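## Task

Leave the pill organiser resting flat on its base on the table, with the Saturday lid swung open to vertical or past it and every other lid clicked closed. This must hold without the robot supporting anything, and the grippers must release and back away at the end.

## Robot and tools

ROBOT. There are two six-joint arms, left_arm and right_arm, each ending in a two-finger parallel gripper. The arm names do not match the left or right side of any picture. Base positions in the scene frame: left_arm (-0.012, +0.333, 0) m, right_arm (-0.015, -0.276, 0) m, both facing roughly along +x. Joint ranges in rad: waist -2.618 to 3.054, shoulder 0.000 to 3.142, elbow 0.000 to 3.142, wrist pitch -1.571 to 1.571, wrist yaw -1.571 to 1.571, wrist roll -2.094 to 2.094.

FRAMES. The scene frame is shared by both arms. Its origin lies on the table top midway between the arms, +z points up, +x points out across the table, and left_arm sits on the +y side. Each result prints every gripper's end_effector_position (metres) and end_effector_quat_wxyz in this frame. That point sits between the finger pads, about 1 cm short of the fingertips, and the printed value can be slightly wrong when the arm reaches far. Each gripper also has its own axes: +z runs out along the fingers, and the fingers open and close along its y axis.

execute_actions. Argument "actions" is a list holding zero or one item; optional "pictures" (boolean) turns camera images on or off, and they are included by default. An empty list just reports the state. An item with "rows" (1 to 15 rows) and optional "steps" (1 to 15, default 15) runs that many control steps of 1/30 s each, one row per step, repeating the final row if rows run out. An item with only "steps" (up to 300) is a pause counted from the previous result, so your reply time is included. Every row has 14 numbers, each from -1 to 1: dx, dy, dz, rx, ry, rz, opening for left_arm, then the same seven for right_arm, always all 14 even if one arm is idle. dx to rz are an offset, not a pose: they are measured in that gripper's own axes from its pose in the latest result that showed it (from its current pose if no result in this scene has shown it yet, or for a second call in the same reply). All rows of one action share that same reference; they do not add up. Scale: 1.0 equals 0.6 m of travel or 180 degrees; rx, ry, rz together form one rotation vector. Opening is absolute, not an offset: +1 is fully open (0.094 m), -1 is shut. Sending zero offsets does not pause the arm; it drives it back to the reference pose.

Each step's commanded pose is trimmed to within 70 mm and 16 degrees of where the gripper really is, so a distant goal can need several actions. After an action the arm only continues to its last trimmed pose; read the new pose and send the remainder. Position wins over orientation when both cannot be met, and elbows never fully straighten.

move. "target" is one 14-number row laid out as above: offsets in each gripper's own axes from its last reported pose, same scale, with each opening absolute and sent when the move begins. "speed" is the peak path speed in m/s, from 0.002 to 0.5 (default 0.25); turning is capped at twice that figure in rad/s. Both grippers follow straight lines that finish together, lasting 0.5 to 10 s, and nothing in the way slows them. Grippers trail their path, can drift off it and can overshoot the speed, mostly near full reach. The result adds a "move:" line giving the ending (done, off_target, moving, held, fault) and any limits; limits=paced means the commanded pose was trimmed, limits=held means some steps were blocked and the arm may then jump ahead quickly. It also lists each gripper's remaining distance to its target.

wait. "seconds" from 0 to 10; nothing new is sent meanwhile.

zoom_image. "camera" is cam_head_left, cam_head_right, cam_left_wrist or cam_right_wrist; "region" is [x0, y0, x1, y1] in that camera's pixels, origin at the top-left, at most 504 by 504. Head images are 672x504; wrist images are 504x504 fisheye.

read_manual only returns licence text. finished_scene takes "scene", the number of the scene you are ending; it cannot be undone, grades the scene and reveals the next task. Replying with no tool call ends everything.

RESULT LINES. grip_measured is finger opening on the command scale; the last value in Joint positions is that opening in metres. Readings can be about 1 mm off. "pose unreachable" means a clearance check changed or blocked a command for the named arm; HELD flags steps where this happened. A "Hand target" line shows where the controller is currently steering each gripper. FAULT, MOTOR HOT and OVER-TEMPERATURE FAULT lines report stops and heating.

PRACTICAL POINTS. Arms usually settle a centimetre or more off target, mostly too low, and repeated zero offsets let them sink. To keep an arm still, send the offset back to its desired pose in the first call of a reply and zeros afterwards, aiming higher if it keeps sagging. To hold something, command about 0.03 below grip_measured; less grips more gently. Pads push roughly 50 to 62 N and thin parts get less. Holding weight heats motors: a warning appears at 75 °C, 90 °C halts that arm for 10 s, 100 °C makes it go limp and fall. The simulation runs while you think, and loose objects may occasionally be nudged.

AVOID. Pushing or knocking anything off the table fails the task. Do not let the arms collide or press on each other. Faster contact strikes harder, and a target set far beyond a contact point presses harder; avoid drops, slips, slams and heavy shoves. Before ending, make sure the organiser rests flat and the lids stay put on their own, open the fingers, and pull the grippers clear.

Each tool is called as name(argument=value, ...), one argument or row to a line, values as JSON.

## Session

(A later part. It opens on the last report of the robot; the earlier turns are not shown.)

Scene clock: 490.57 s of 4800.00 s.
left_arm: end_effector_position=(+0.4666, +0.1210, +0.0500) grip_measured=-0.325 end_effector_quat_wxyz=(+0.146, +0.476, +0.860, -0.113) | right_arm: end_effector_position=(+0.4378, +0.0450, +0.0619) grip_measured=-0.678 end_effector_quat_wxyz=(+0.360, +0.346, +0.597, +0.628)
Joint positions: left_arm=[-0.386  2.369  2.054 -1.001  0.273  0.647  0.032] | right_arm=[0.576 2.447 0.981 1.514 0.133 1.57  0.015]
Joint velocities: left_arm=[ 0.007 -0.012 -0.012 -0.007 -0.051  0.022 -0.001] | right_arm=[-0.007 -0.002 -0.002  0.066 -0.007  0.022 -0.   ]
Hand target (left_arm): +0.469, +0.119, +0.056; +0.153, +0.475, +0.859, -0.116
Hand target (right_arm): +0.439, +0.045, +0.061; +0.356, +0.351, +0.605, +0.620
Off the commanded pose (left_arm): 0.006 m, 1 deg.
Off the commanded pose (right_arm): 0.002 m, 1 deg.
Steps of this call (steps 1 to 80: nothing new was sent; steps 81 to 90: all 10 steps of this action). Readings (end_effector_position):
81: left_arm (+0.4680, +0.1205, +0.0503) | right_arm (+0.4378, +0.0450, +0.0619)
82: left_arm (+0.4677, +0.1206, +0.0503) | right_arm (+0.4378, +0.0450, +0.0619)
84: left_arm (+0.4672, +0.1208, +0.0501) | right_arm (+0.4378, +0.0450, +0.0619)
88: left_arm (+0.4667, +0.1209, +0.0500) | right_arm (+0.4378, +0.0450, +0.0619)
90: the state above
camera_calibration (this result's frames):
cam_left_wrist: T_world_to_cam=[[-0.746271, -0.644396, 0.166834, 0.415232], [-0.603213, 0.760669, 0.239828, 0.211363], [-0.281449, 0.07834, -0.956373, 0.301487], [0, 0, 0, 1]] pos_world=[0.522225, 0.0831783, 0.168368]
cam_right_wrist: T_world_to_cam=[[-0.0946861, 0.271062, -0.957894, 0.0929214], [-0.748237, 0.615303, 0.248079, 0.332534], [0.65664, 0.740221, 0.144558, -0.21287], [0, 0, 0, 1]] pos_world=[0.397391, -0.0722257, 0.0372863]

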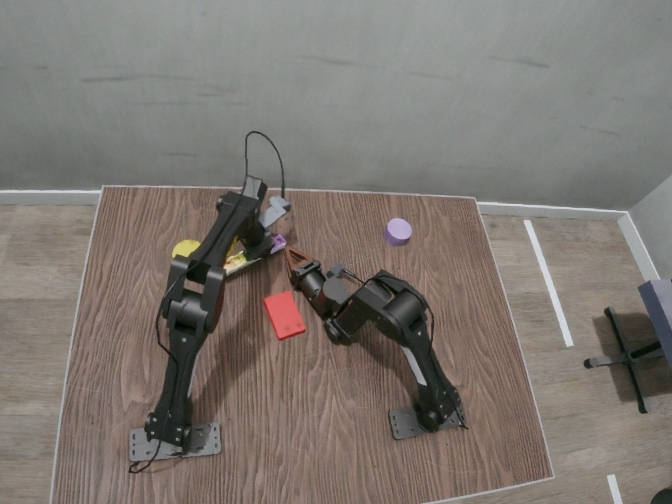

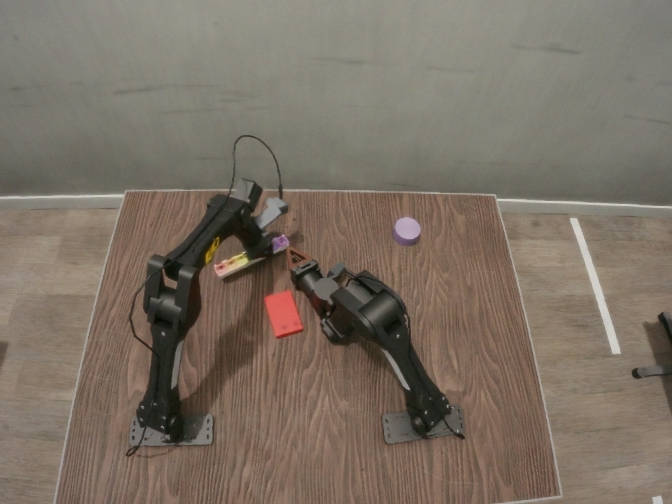

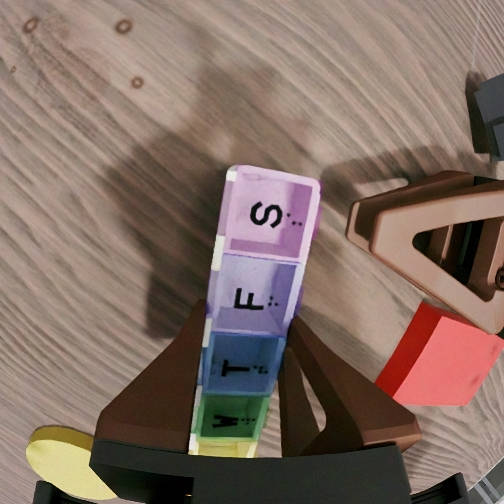

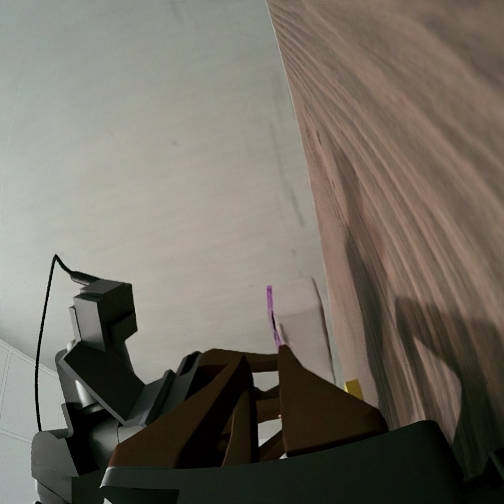

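execute_actions(
  actions=[
    {"rows": [[-0.012,0,-0.014,0,-0.004,0,-0.42,0,-0.002,0.002,0.008,0,0,-0.68],[-0.016,0,-0.018,0,-0.004,0,-0.42,0,-0.002,0.002,0.008,0,0,-0.68],[-0.019,0,-0.021,0,-0.004,0,-0.42,0,-0.002,0.002,0.008,0,0,-0.68]], "steps": 15},
  ],
  pictures=false,
)

Scene clock: 501.90 s of 4800.00 s.
left_arm: end_effector_position=(+0.4637, +0.1220, +0.0539) grip_measured=-0.325 end_effector_quat_wxyz=(+0.135, +0.473, +0.863, -0.115) | right_arm: end_effector_position=(+0.4378, +0.0450, +0.0619) grip_measured=-0.678 end_effector_quat_wxyz=(+0.360, +0.346, +0.597, +0.628)
Joint positions: left_arm=[-0.386  2.378  2.091 -1.051  0.273  0.643  0.032] | right_arm=[0.576 2.447 0.981 1.514 0.133 1.57  0.015]
Joint velocities: left_arm=[-0.022 -0.012 -0.002  0.037 -0.022 -0.037 -0.   ] | right_arm=[ 0.002  0.002  0.007 -0.11  -0.007  0.022  0.   ]
Hand target (left_arm): +0.470, +0.116, +0.066; +0.151, +0.475, +0.859, -0.116
Hand target (right_arm): +0.439, +0.045, +0.061; +0.356, +0.351, +0.605, +0.620
Off the commanded pose (left_arm): 0.015 m, 2 deg.
Off the commanded pose (right_arm): 0.002 m, 1 deg.
Steps of this call (steps 1 to 90: nothing new was sent; then 7.83 s passed at rest; steps 91 to 105: all 15 steps of this action). Readings (end_effector_position):
91: left_arm (+0.4660, +0.1212, +0.0498) | right_arm (+0.4378, +0.0450, +0.0619)
92: left_arm (+0.4652, +0.1215, +0.0500) | right_arm (+0.4378, +0.0450, +0.0619)
94: left_arm (+0.4645, +0.1217, +0.0507) | right_arm (+0.4378, +0.0450, +0.0619)
98: left_arm (+0.4653, +0.1214, +0.0535) | right_arm (+0.4378, +0.0450, +0.0619)
105: the state above

execute_actions(
  actions=[
    {"rows": [[-0.014,-0.006,-0.016,0,-0.008,0,-0.42,0,-0.002,0.002,0.008,0,0,-0.68],[-0.015,-0.010,-0.015,0,-0.008,0,-0.42,0,-0.002,0.002,0.008,0,0,-0.68],[-0.016,-0.013,-0.014,0,-0.008,0,-0.42,0,-0.002,0.002,0.008,0,0,-0.68]], "steps": 12},
  ],
)

zoom_image(
  camera="cam_right_wrist",
  region=[200, 260, 340, 400],
)

zoom_image(
  camera="cam_left_wrist",
  region=[260, 150, 420, 310],
)

Scene clock: 509.13 s of 4800.00 s.
left_arm: end_effector_position=(+0.4617, +0.1193, +0.0538) grip_measured=-0.325 end_effector_quat_wxyz=(+0.132, +0.469, +0.865, -0.117) | right_arm: end_effector_position=(+0.4378, +0.0450, +0.0619) grip_measured=-0.678 end_effector_quat_wxyz=(+0.360, +0.346, +0.597, +0.628)
Joint positions: left_arm=[-0.393  2.378  2.091 -1.054  0.273  0.628  0.032] | right_arm=[0.576 2.447 0.981 1.514 0.133 1.57  0.015]
Joint velocities: left_arm=[-0.017 -0.002 -0.007 -0.007  0.007 -0.022 -0.001] | right_arm=[ 0.012  0.002  0.037 -0.066  0.007  0.037 -0.001]
Hand target (left_arm): +0.461, +0.113, +0.066; +0.145, +0.472, +0.861, -0.122
Hand target (right_arm): +0.439, +0.045, +0.061; +0.356, +0.351, +0.605, +0.620
Off the commanded pose (left_arm): 0.013 m, 2 deg.
Off the commanded pose (right_arm): 0.002 m, 1 deg.
Steps of this call (steps 1 to 90: nothing new was sent; then 3.83 s passed at rest; steps 91 to 102: all 12 steps of this action). Readings (end_effector_position):
91: left_arm (+0.4630, +0.1222, +0.0538) | right_arm (+0.4378, +0.0450, +0.0619)
92: left_arm (+0.4630, +0.1222, +0.0538) | right_arm (+0.4378, +0.0450, +0.0619)
94: left_arm (+0.4629, +0.1220, +0.0538) | right_arm (+0.4378, +0.0450, +0.0619)
98: left_arm (+0.4622, +0.1204, +0.0538) | right_arm (+0.4378, +0.0450, +0.0619)
102: the state above
camera_calibration (this result's frames):
cam_left_wrist: T_world_to_cam=[[-0.733352, -0.654077, 0.185411, 0.404052], [-0.60453, 0.752156, 0.262307, 0.209172], [-0.311027, 0.0802765, -0.947005, 0.31681], [0, 0, 0, 1]] pos_world=[0.521299, 0.0815192, 0.170238]
cam_right_wrist: T_world_to_cam=[[-0.0946861, 0.271062, -0.957894, 0.0929214], [-0.748237, 0.615303, 0.248079, 0.332534], [0.65664, 0.740221, 0.144558, -0.21287], [0, 0, 0, 1]] pos_world=[0.397391, -0.0722257, 0.0372863]

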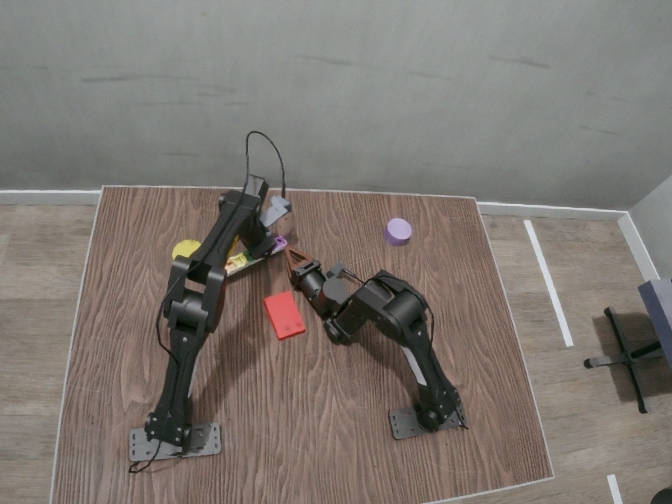

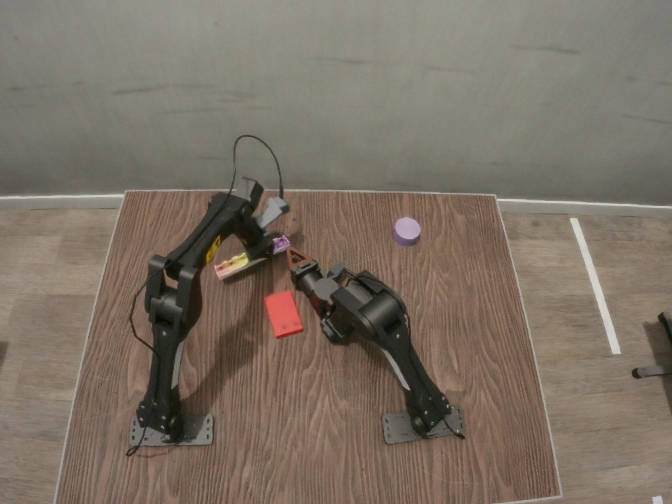

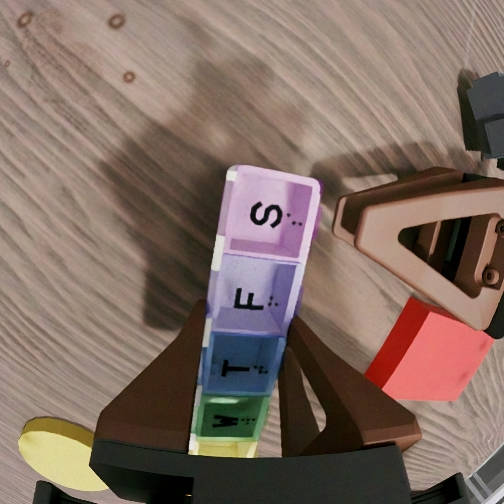

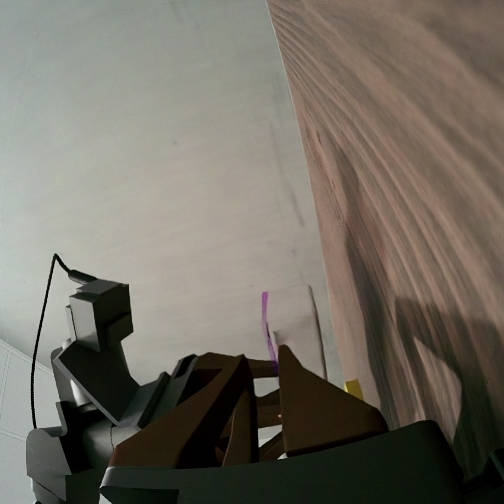

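Region (200, 260, 340, 400) of cam_right_wrist's 504x504 image, scaled by 3.600, with more detail than that image has.

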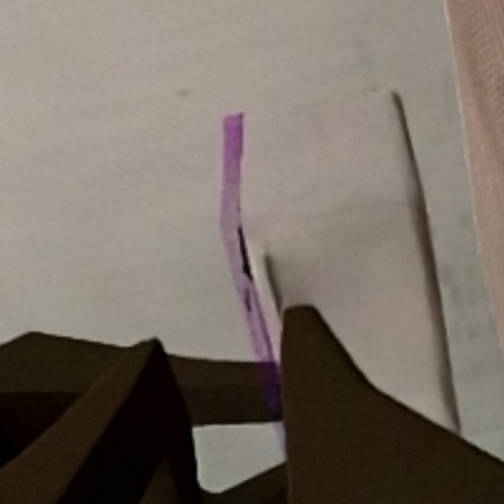

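Region (260, 150, 420, 310) of cam_left_wrist's 504x504 image, scaled by 3.150, with more detail than that image has.

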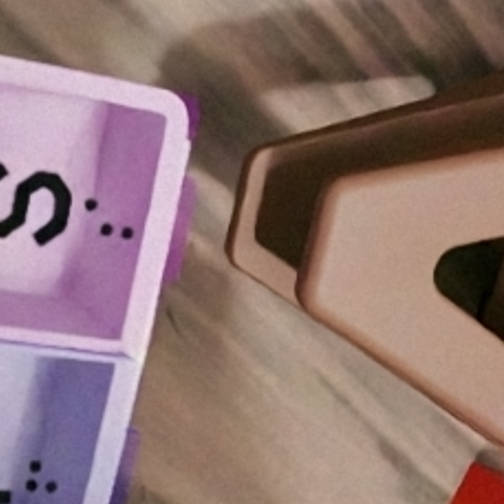

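execute_actions(
  actions=[
    {"rows": [[-0.014,-0.008,-0.016,0,-0.008,0,-0.42,0,-0.002,0.002,0.008,0,0,-0.55],[-0.014,-0.008,-0.016,0,-0.008,0,-0.42,0,-0.002,0.002,0.008,0,0,-0.55],[-0.014,-0.008,-0.016,0,-0.008,0,-0.42,0,-0.002,0.002,0.008,0,0,-0.55],[-0.015,-0.012,-0.015,0,-0.008,0,-0.42,0,-0.002,0.002,0.008,0,0,-0.55],[-0.016,-0.015,-0.014,0,-0.008,0,-0.42,0,-0.002,0.002,0.008,0,0,-0.55],[-0.018,-0.018,-0.013,0,-0.008,0,-0.42,0,-0.002,0.002,0.008,0,0,-0.55]], "steps": 15},
  ],
)

zoom_image(
  camera="cam_right_wrist",
  region=[200, 260, 340, 400],
)

zoom_image(
  camera="cam_left_wrist",
  region=[260, 150, 420, 310],
)

Scene clock: 524.17 s of 4800.00 s.
left_arm: end_effector_position=(+0.4582, +0.1124, +0.0537) grip_measured=-0.325 end_effector_quat_wxyz=(+0.129, +0.466, +0.867, -0.119) | right_arm: end_effector_position=(+0.4378, +0.0450, +0.0619) grip_measured=-0.552 end_effector_quat_wxyz=(+0.360, +0.346, +0.597, +0.628)
Joint positions: left_arm=[-0.407  2.378  2.091 -1.056  0.273  0.606  0.032] | right_arm=[0.576 2.447 0.981 1.514 0.133 1.57  0.021]
Joint velocities: left_arm=[-0.022  0.022 -0.002 -0.051 -0.007  0.037 -0.001] | right_arm=[ 0.002 -0.002 -0.002 -0.022  0.051  0.022 -0.   ]
Hand target (left_arm): +0.457, +0.108, +0.065; +0.142, +0.468, +0.864, -0.123
Hand target (right_arm): +0.439, +0.045, +0.061; +0.356, +0.351, +0.605, +0.620
Off the commanded pose (left_arm): 0.013 m, 2 deg.
Off the commanded pose (right_arm): 0.002 m, 1 deg.
Steps of this call (steps 1 to 90: nothing new was sent; then 11.53 s passed at rest; steps 91 to 105: all 15 steps of this action). Readings (end_effector_position):
91: left_arm (+0.4616, +0.1193, +0.0538) | right_arm (+0.4378, +0.0450, +0.0619)
92: left_arm (+0.4615, +0.1194, +0.0537) | right_arm (+0.4378, +0.0450, +0.0619)
94: left_arm (+0.4614, +0.1194, +0.0537) | right_arm (+0.4378, +0.0450, +0.0619)
98: left_arm (+0.4604, +0.1171, +0.0537) | right_arm (+0.4378, +0.0450, +0.0619)
105: the state above
camera_calibration (this result's frames):
cam_left_wrist: T_world_to_cam=[[-0.728185, -0.657707, 0.19279, 0.394617], [-0.606512, 0.749377, 0.265665, 0.213329], [-0.319202, 0.0765237, -0.944592, 0.32026], [0, 0, 0, 1]] pos_world=[0.518968, 0.075171, 0.169762]
cam_right_wrist: T_world_to_cam=[[-0.0946861, 0.271062, -0.957894, 0.0929214], [-0.748237, 0.615303, 0.248079, 0.332534], [0.65664, 0.740221, 0.144558, -0.21287], [0, 0, 0, 1]] pos_world=[0.397391, -0.0722257, 0.0372863]

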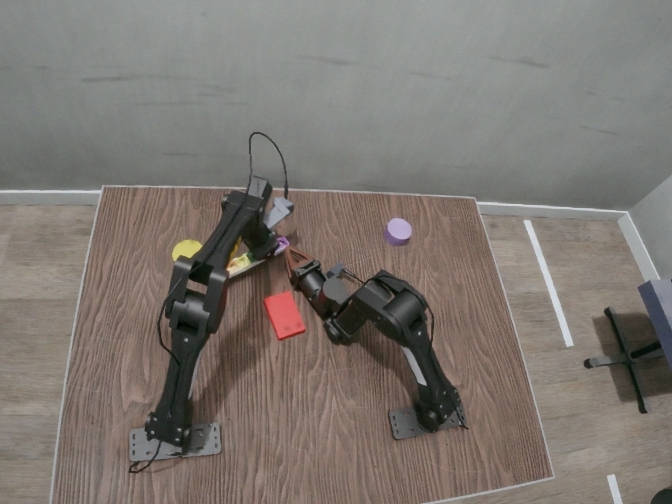

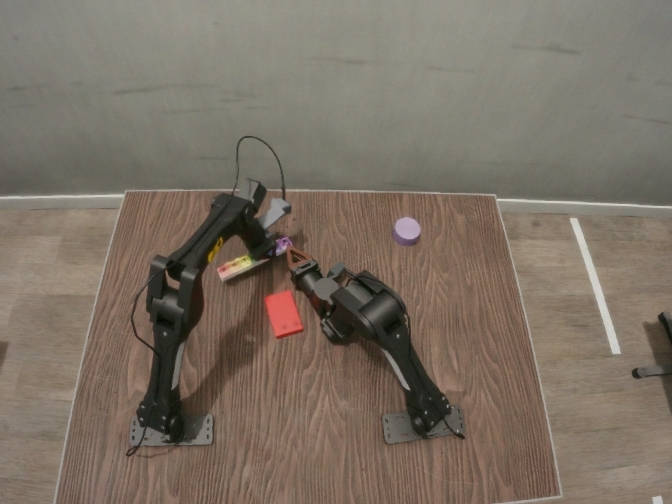

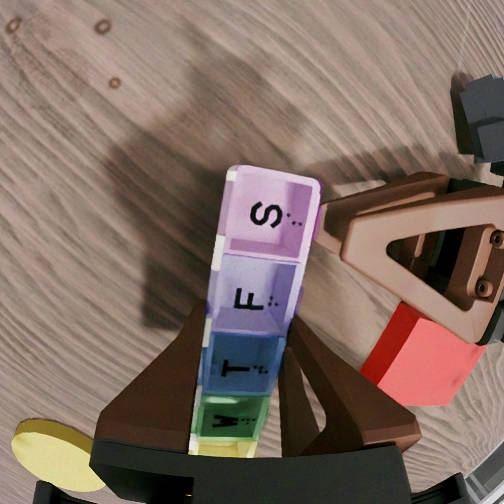

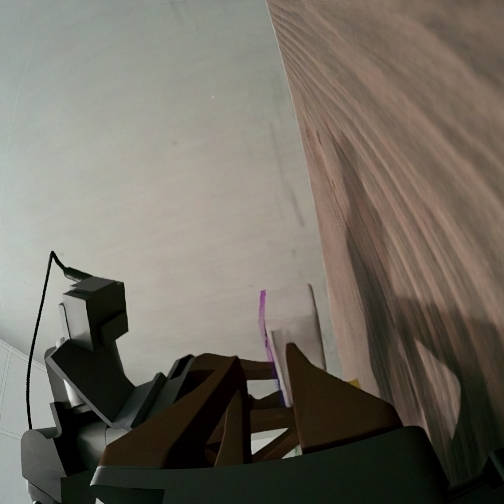

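Region (200, 260, 340, 400) of cam_right_wrist's 504x504 image, scaled by 3.600, with more detail than that image has.

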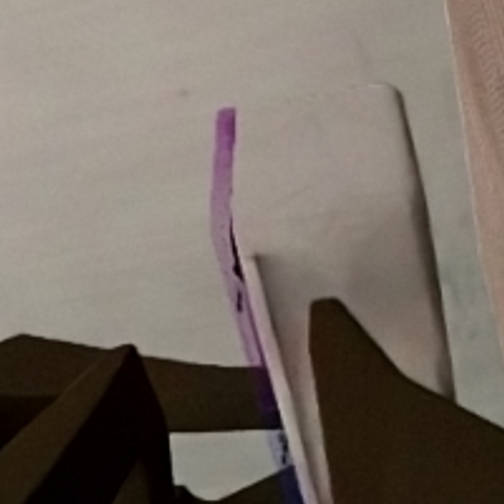

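Region (260, 150, 420, 310) of cam_left_wrist's 504x504 image, scaled by 3.150, with more detail than that image has.

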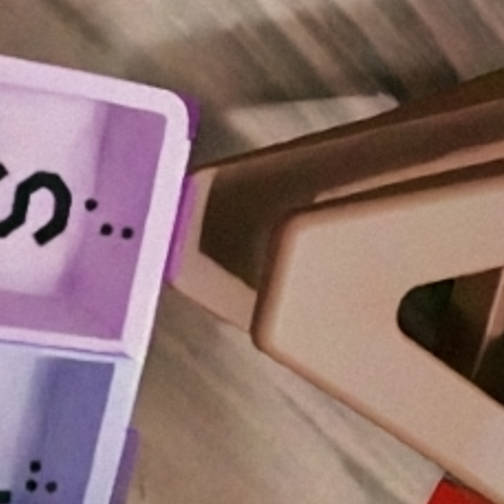

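execute_actions(
  actions=[],
)

Scene clock: 537.70 s of 4800.00 s.
left_arm: end_effector_position=(+0.4582, +0.1124, +0.0537) grip_measured=-0.325 end_effector_quat_wxyz=(+0.129, +0.465, +0.868, -0.120) | right_arm: end_effector_position=(+0.4378, +0.0450, +0.0619) grip_measured=-0.552 end_effector_quat_wxyz=(+0.360, +0.346, +0.597, +0.628)
Joint positions: left_arm=[-0.407  2.378  2.091 -1.056  0.273  0.604  0.032] | right_arm=[0.576 2.447 0.981 1.514 0.133 1.57  0.021]
Joint velocities: left_arm=[0.002 0.007 0.012 0.037 0.051 0.022 0.   ] | right_arm=[ 0.002  0.002 -0.002  0.007 -0.066 -0.022 -0.001]
Hand target (left_arm): +0.457, +0.108, +0.065; +0.142, +0.468, +0.864, -0.123
Hand target (right_arm): +0.439, +0.045, +0.061; +0.356, +0.351, +0.605, +0.620
Off the commanded pose (left_arm): 0.013 m, 2 deg.
Off the commanded pose (right_arm): 0.002 m, 1 deg.
Steps of this call (steps 1 to 90: nothing new was sent; then 10.53 s passed at rest). Readings (end_effector_position):
1: left_arm (+0.4582, +0.1124, +0.0537) | right_arm (+0.4378, +0.0450, +0.0619)
2: left_arm (+0.4582, +0.1124, +0.0537) | right_arm (+0.4378, +0.0450, +0.0619)
4: left_arm (+0.4582, +0.1124, +0.0537) | right_arm (+0.4378, +0.0450, +0.0619)
8: left_arm (+0.4582, +0.1124, +0.0537) | right_arm (+0.4378, +0.0450, +0.0619)
90: the state above
camera_calibration (this result's frames):
cam_left_wrist: T_world_to_cam=[[-0.726886, -0.658968, 0.193386, 0.394132], [-0.607686, 0.748347, 0.265883, 0.213971], [-0.319928, 0.0757491, -0.944409, 0.32067], [0, 0, 0, 1]] pos_world=[0.519107, 0.0753047, 0.169732]
cam_right_wrist: T_world_to_cam=[[-0.0946861, 0.271062, -0.957894, 0.0929214], [-0.748237, 0.615303, 0.248079, 0.332534], [0.65664, 0.740221, 0.144558, -0.21287], [0, 0, 0, 1]] pos_world=[0.397391, -0.0722257, 0.0372863]

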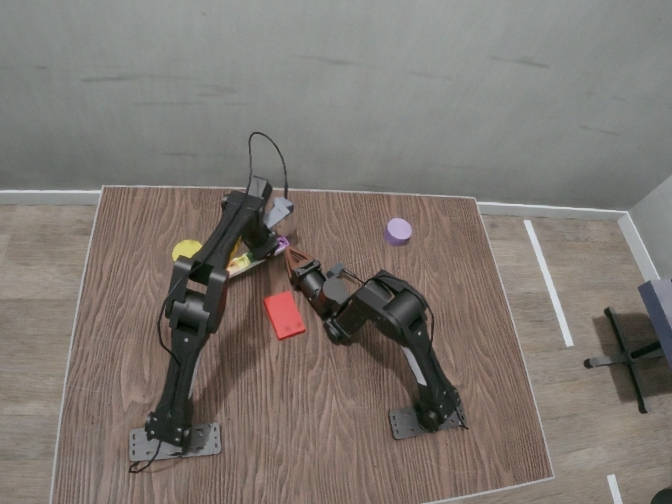

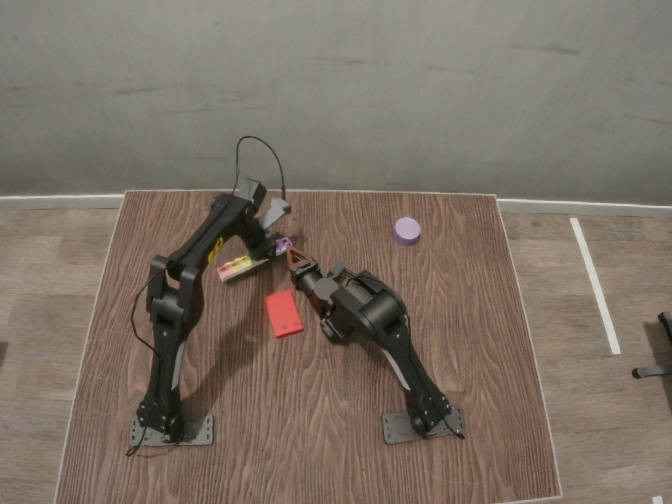

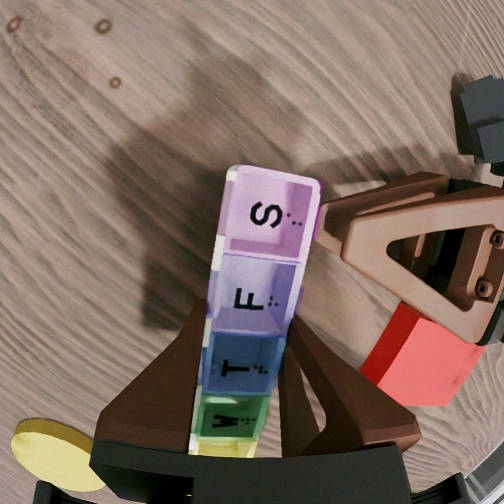

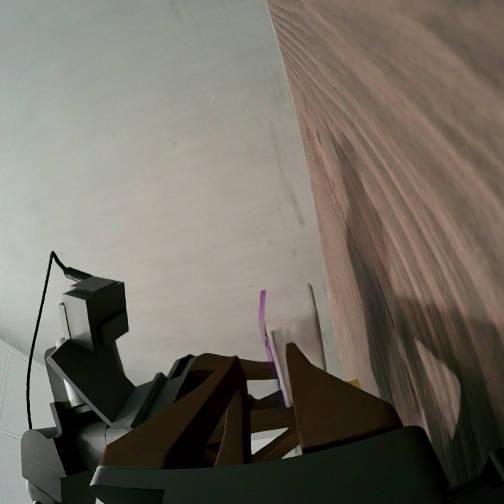

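execute_actions(
  actions=[
    {"rows":[[-0.014,-0.012,-0.016,0,-0.008,0,-0.42,0,-0.002,0.002,0.008,0,0,-0.6],[-0.014,-0.012,-0.016,0,-0.008,0,-0.42,0,-0.002,0.002,0.008,0,0,-0.65],[-0.014,-0.012,-0.016,0,-0.008,0,-0.42,0,-0.002,0.002,0.008,0,0,-0.7],[-0.014,-0.012,-0.016,0,-0.008,0,-0.42,0,-0.002,0.002,0.008,0,0,-0.74],[-0.014,-0.012,-0.016,0,-0.008,0,-0.42,0,-0.002,0.002,0.008,0,0,-0.78],[-0.014,-0.012,-0.016,0,-0.008,0,-0.42,0,-0.002,0.002,0.008,0,0,-0.82],[-0.014,-0.012,-0.016,0,-0.008,0,-0.42,0,-0.002,0.002,0.008,0,0,-0.86],[-0.014,-0.012,-0.016,0,-0.008,0,-0.42,0,-0.002,0.002,0.008,0,0,-0.9],[-0.014,-0.012,-0.016,0,-0.008,0,-0.42,0,-0.002,0.002,0.008,0,0,-0.94],[-0.014,-0.012,-0.016,0,-0.008,0,-0.42,0,-0.002,0.002,0.008,0,0,-0.97],[-0.014,-0.012,-0.016,0,-0.008,0,-0.42,0,-0.002,0.002,0.008,0,0,-1]],"steps":15},
  ],
)

zoom_image(
  camera="cam_left_wrist",
  region=[200, 130, 440, 330],
)

zoom_image(
  camera="cam_right_wrist",
  region=[200, 240, 360, 420],
)

Scene clock: 545.80 s of 4800.00 s.
left_arm: end_effector_position=(+0.4582, +0.1124, +0.0537) grip_measured=-0.325 end_effector_quat_wxyz=(+0.128, +0.460, +0.871, -0.120) | right_arm: end_effector_position=(+0.4378, +0.0450, +0.0619) grip_measured=-0.986 end_effector_quat_wxyz=(+0.360, +0.346, +0.597, +0.628)
Joint positions: left_arm=[-0.407  2.378  2.091 -1.056  0.273  0.591  0.032] | right_arm=[0.576 2.447 0.981 1.514 0.133 1.57  0.001]
Joint velocities: left_arm=[ 0.002  0.002  0.017 -0.007  0.007  0.037  0.001] | right_arm=[ 0.007  0.002 -0.007  0.022 -0.066 -0.051 -0.   ]
Hand target (left_arm): +0.456, +0.105, +0.066; +0.140, +0.464, +0.866, -0.126
Hand target (right_arm): +0.439, +0.045, +0.061; +0.356, +0.351, +0.605, +0.620
Off the commanded pose (left_arm): 0.015 m, 2 deg.
Off the commanded pose (right_arm): 0.002 m, 1 deg.
Steps of this call (steps 1 to 90: nothing new was sent; then 4.60 s passed at rest; steps 91 to 105: all 15 steps of this action). Readings (end_effector_position):
91: left_arm (+0.4582, +0.1124, +0.0537) | right_arm (+0.4378, +0.0450, +0.0619)
92: left_arm (+0.4582, +0.1124, +0.0537) | right_arm (+0.4378, +0.0450, +0.0619)
94: left_arm (+0.4582, +0.1124, +0.0537) | right_arm (+0.4378, +0.0450, +0.0619)
98: left_arm (+0.4582, +0.1124, +0.0537) | right_arm (+0.4378, +0.0450, +0.0619)
105: the state above
camera_calibration (this result's frames):
cam_left_wrist: T_world_to_cam=[[-0.717986, -0.667472, 0.197423, 0.390793], [-0.615616, 0.741295, 0.267394, 0.218316], [-0.324827, 0.0704481, -0.943146, 0.323442], [0, 0, 0, 1]] pos_world=[0.520045, 0.0762207, 0.169525]
cam_right_wrist: T_world_to_cam=[[-0.0946861, 0.271062, -0.957894, 0.0929214], [-0.748237, 0.615303, 0.248079, 0.332534], [0.65664, 0.740221, 0.144558, -0.21287], [0, 0, 0, 1]] pos_world=[0.397391, -0.0722257, 0.0372863]

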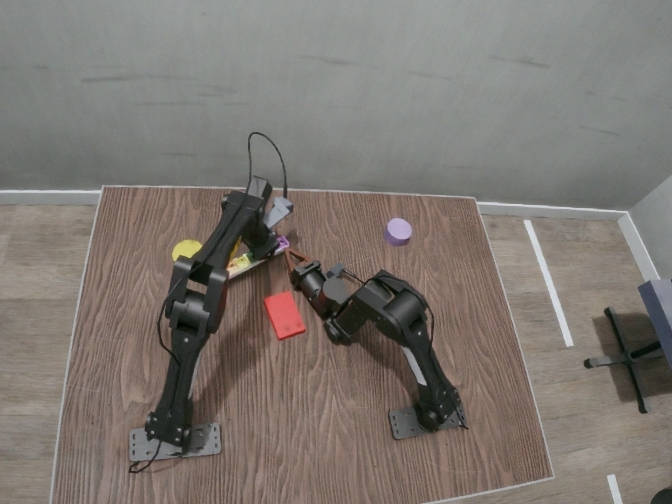

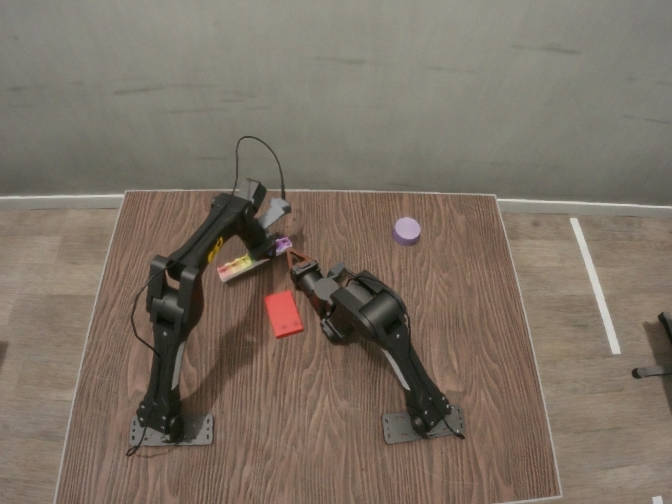

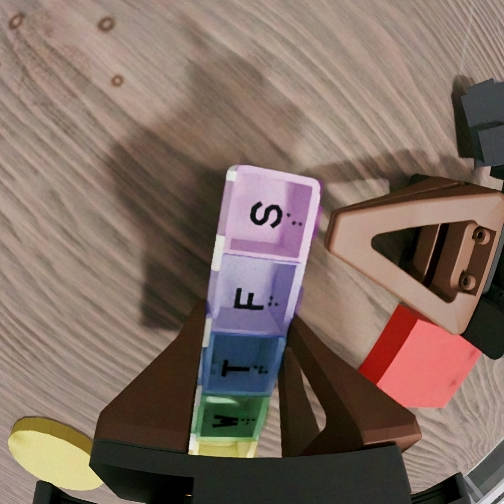

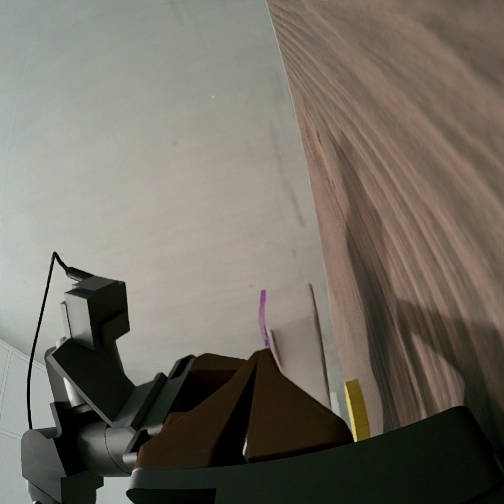

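Region (200, 130, 440, 330) of cam_left_wrist's 504x504 image, scaled by 2.100, with more detail than that image has.

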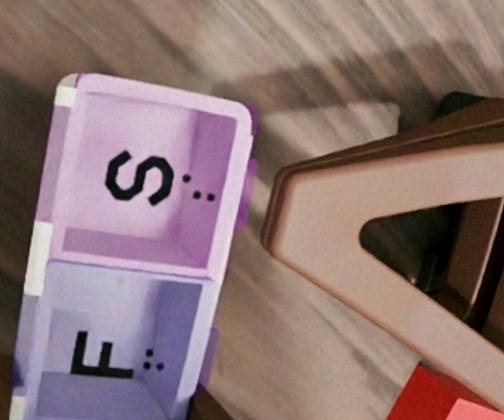

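Region (200, 240, 360, 420) of cam_right_wrist's 504x504 image, scaled by 2.800, with more detail than that image has.

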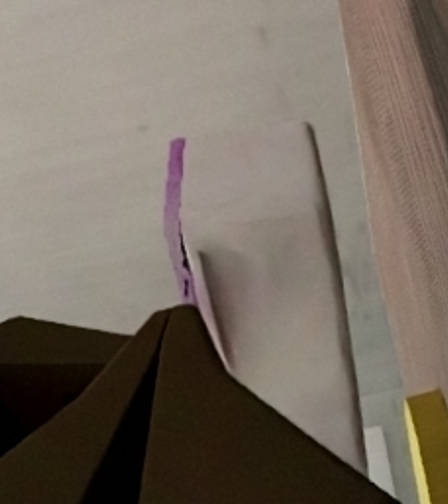

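execute_actions(
  actions=[
    {"rows":[[-0.014,-0.008,-0.016,0,-0.008,0,-0.42,0,-0.002,0.002,0.008,0,0,-0.55],[-0.014,-0.008,-0.016,0,-0.008,0,-0.42,0,-0.002,0.002,0.008,0,0,-0.55],[-0.014,-0.008,-0.016,0,-0.008,0,-0.42,0,-0.002,0.002,0.008,0,0,-0.55],[-0.014,-0.008,-0.016,0,-0.008,0,-0.42,0,-0.002,0.002,0.008,0,0,-0.55],[-0.014,-0.008,-0.016,0,-0.008,0,-0.42,0,-0.002,0.002,0.008,0,0,-0.55],[-0.014,-0.008,-0.016,0,-0.008,0,-0.42,0,-0.002,0.002,0.008,0,0,-0.55],[-0.016,-0.022,-0.013,0,-0.008,0,-0.42,0,-0.002,0.002,0.008,0,0,-0.55]],"steps":15},
  ],
)

zoom_image(
  camera="cam_left_wrist",
  region=[200, 130, 440, 330],
)

zoom_image(
  camera="cam_right_wrist",
  region=[200, 240, 360, 420],
)

Scene clock: 560.13 s of 4800.00 s.
left_arm: end_effector_position=(+0.4526, +0.1094, +0.0477) grip_measured=-0.325 end_effector_quat_wxyz=(+0.119, +0.453, +0.875, -0.121) | right_arm: end_effector_position=(+0.4379, +0.0449, +0.0619) grip_measured=-0.551 end_effector_quat_wxyz=(+0.360, +0.347, +0.597, +0.628)
Joint positions: left_arm=[-0.419  2.378  2.071 -1.051  0.267  0.566  0.032] | right_arm=[0.576 2.447 0.981 1.514 0.133 1.57  0.021]
Joint velocities: left_arm=[ 0.007 -0.002 -0.037 -0.051  0.037  0.037  0.001] | right_arm=[-0.012 -0.007 -0.012 -0.022  0.007 -0.007  0.   ]
Hand target (left_arm): +0.451, +0.100, +0.065; +0.138, +0.458, +0.869, -0.127
Hand target (right_arm): +0.439, +0.045, +0.061; +0.356, +0.351, +0.605, +0.620
Off the commanded pose (left_arm): 0.020 m, 3 deg.
Off the commanded pose (right_arm): 0.002 m, 1 deg.
Steps of this call (steps 1 to 90: nothing new was sent; then 10.83 s passed at rest; steps 91 to 105: all 15 steps of this action). Readings (end_effector_position):
91: left_arm (+0.4582, +0.1124, +0.0537) | right_arm (+0.4378, +0.0450, +0.0619)
92: left_arm (+0.4581, +0.1124, +0.0537) | right_arm (+0.4378, +0.0450, +0.0619)
94: left_arm (+0.4580, +0.1125, +0.0537) | right_arm (+0.4378, +0.0450, +0.0619)
98: left_arm (+0.4565, +0.1117, +0.0519) | right_arm (+0.4378, +0.0450, +0.0619)
105: the state above
camera_calibration (this result's frames):
cam_left_wrist: T_world_to_cam=[[-0.704579, -0.678902, 0.206545, 0.380725], [-0.620251, 0.730583, 0.285548, 0.221058], [-0.344757, 0.0730815, -0.935843, 0.324503], [0, 0, 0, 1]] pos_world=[0.517237, 0.0732587, 0.161924]
cam_right_wrist: T_world_to_cam=[[-0.0945935, 0.271112, -0.957889, 0.0928971], [-0.748, 0.615585, 0.248096, 0.332478], [0.656923, 0.739969, 0.144561, -0.212962], [0, 0, 0, 1]] pos_world=[0.39738, -0.0722688, 0.0372847]

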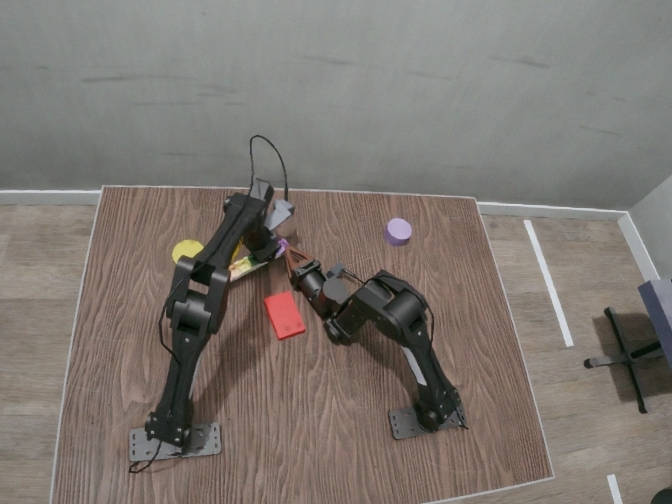

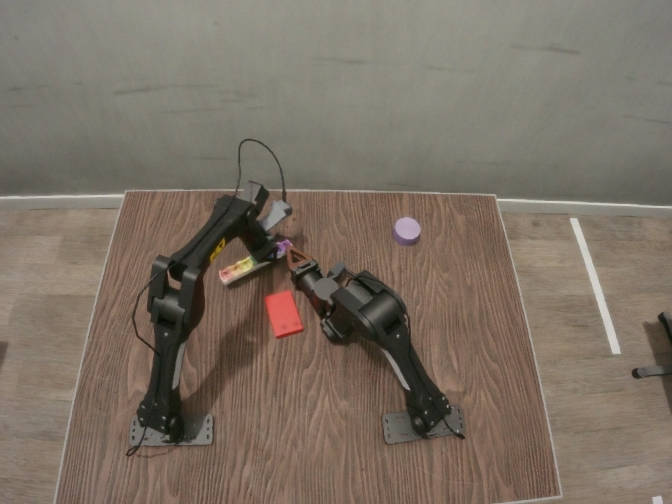

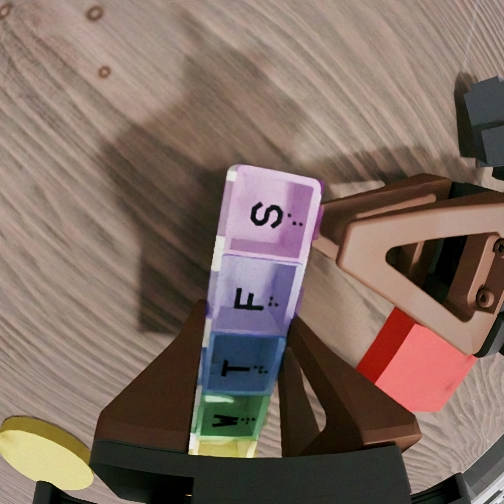

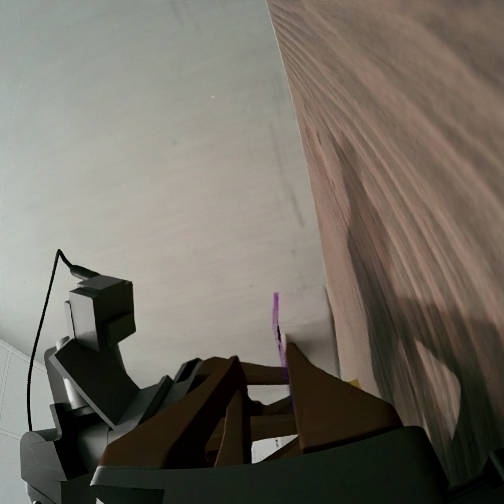

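Region (200, 130, 440, 330) of cam_left_wrist's 504x504 image, scaled by 2.100, with more detail than that image has.

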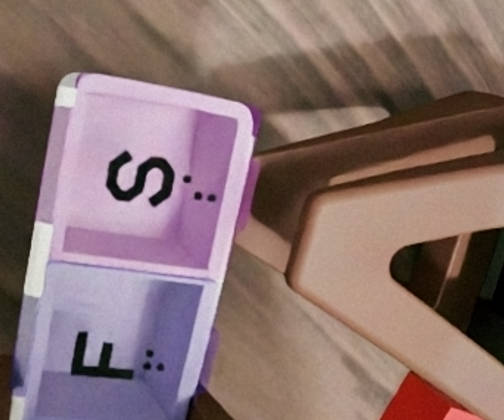

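Region (200, 240, 360, 420) of cam_right_wrist's 504x504 image, scaled by 2.800, with more detail than that image has.

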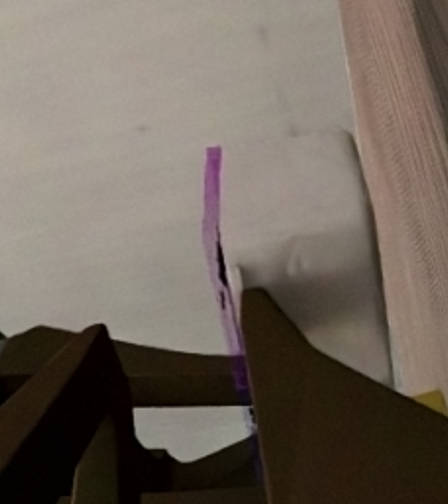

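execute_actions(
  actions=[
    {"rows":[[-0.014,-0.012,-0.018,0,-0.008,0,-0.42,0,-0.002,0.002,0.008,0,0,-0.6],[-0.014,-0.012,-0.018,0,-0.008,0,-0.42,0,-0.002,0.002,0.008,0,0,-0.65],[-0.014,-0.012,-0.018,0,-0.008,0,-0.42,0,-0.002,0.002,0.008,0,0,-0.7],[-0.014,-0.012,-0.018,0,-0.008,0,-0.42,0,-0.002,0.002,0.008,0,0,-0.74],[-0.014,-0.012,-0.018,0,-0.008,0,-0.42,0,-0.002,0.002,0.008,0,0,-0.78],[-0.014,-0.012,-0.018,0,-0.008,0,-0.42,0,-0.002,0.002,0.008,0,0,-0.82],[-0.014,-0.012,-0.018,0,-0.008,0,-0.42,0,-0.002,0.002,0.008,0,0,-0.86],[-0.014,-0.012,-0.018,0,-0.008,0,-0.42,0,-0.002,0.002,0.008,0,0,-0.9],[-0.014,-0.012,-0.018,0,-0.008,0,-0.42,0,-0.002,0.002,0.008,0,0,-0.94],[-0.014,-0.012,-0.018,0,-0.008,0,-0.42,0,-0.002,0.002,0.008,0,0,-0.97],[-0.014,-0.012,-0.018,0,-0.008,0,-0.42,0,-0.002,0.002,0.008,0,0,-1]],"steps":15},
  ],
)

zoom_image(
  camera="cam_left_wrist",
  region=[200, 130, 440, 330],
)

zoom_image(
  camera="cam_right_wrist",
  region=[180, 200, 380, 420],
)

Scene clock: 570.43 s of 4800.00 s.
left_arm: end_effector_position=(+0.4520, +0.1085, +0.0523) grip_measured=-0.325 end_effector_quat_wxyz=(+0.121, +0.448, +0.877, -0.124) | right_arm: end_effector_position=(+0.4383, +0.0446, +0.0613) grip_measured=-0.973 end_effector_quat_wxyz=(+0.360, +0.349, +0.598, +0.625)
Joint positions: left_arm=[-0.419  2.369  2.071 -1.054  0.273  0.554  0.032] | right_arm=[0.576 2.444 0.981 1.505 0.136 1.57  0.001]
Joint velocities: left_arm=[-0.012 -0.002 -0.012 -0.037 -0.037 -0.037 -0.   ] | right_arm=[ 0.007 -0.012 -0.012 -0.037  0.051 -0.022 -0.001]
Hand target (left_arm): +0.450, +0.102, +0.061; +0.129, +0.452, +0.874, -0.127
Hand target (right_arm): +0.439, +0.045, +0.061; +0.356, +0.351, +0.605, +0.620
Off the commanded pose (left_arm): 0.011 m, 1 deg.
Off the commanded pose (right_arm): 0.001 m, 1 deg.
Steps of this call (steps 1 to 90: nothing new was sent; then 6.80 s passed at rest; steps 91 to 105: all 15 steps of this action). Readings (end_effector_position):
91: left_arm (+0.4526, +0.1093, +0.0477) | right_arm (+0.4379, +0.0449, +0.0619)
92: left_arm (+0.4524, +0.1092, +0.0477) | right_arm (+0.4379, +0.0449, +0.0618)
94: left_arm (+0.4521, +0.1090, +0.0483) | right_arm (+0.4379, +0.0448, +0.0616)
98: left_arm (+0.4520, +0.1087, +0.0510) | right_arm (+0.4382, +0.0447, +0.0615)
105: the state above
camera_calibration (this result's frames):
cam_left_wrist: T_world_to_cam=[[-0.697768, -0.68395, 0.212912, 0.375878], [-0.627253, 0.726933, 0.279503, 0.223898], [-0.345939, 0.0614789, -0.936241, 0.330502], [0, 0, 0, 1]] pos_world=[0.51705, 0.074004, 0.16682]
cam_right_wrist: T_world_to_cam=[[-0.0986671, 0.268251, -0.958283, 0.0943596], [-0.744858, 0.618667, 0.249875, 0.331563], [0.659888, 0.738439, 0.138767, -0.213842], [0, 0, 0, 1]] pos_world=[0.397389, -0.0725297, 0.0372481]

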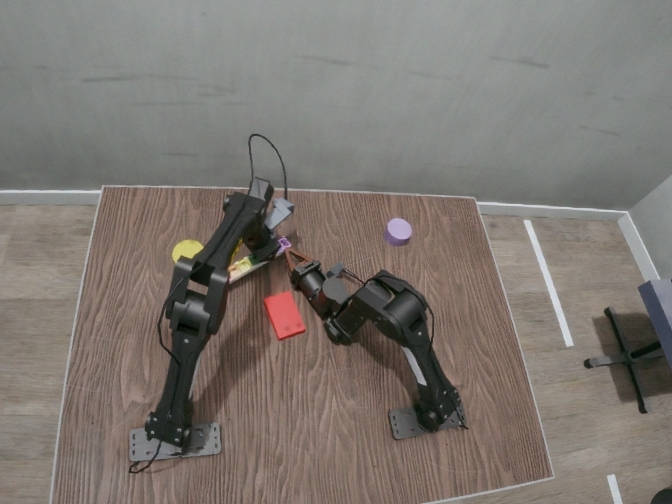

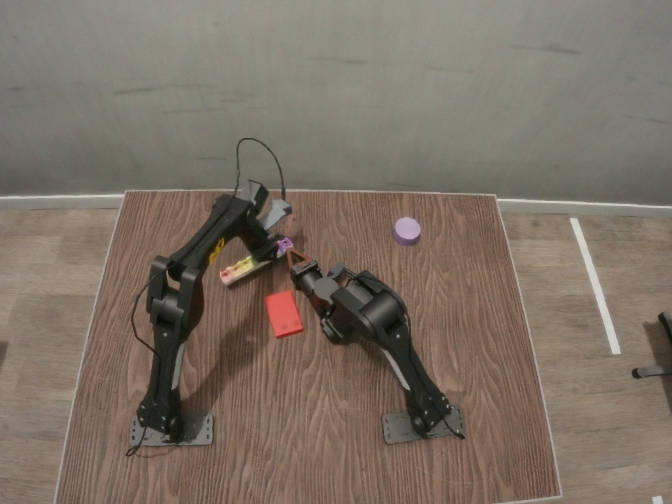

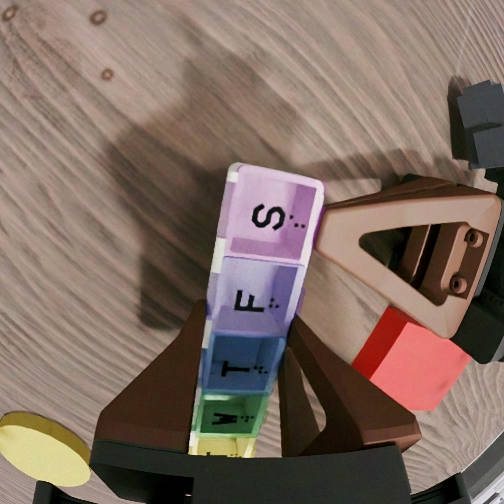

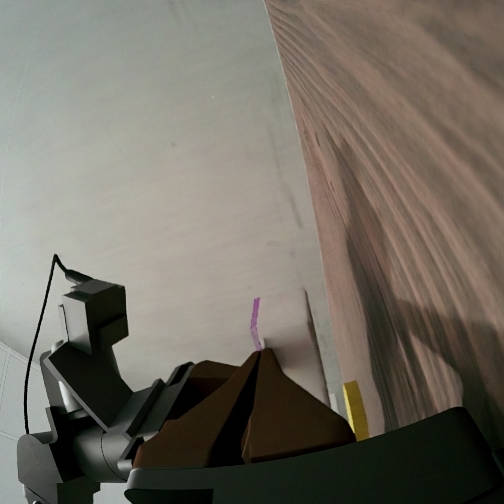

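Region (200, 130, 440, 330) of cam_left_wrist's 504x504 image, scaled by 2.100, with more detail than that image has.

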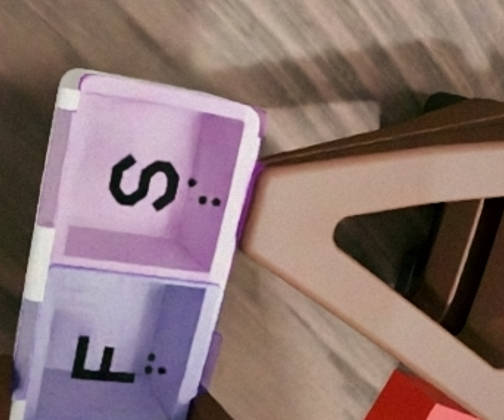

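Region (180, 200, 380, 420) of cam_right_wrist's 504x504 image, scaled by 2.291, with more detail than that image has; it fills the left 458 columns of this view, and the rest is white.

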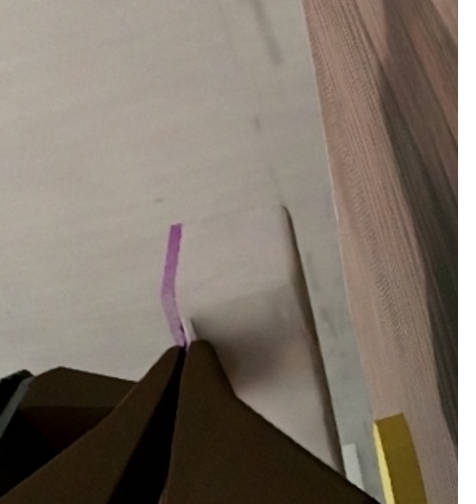

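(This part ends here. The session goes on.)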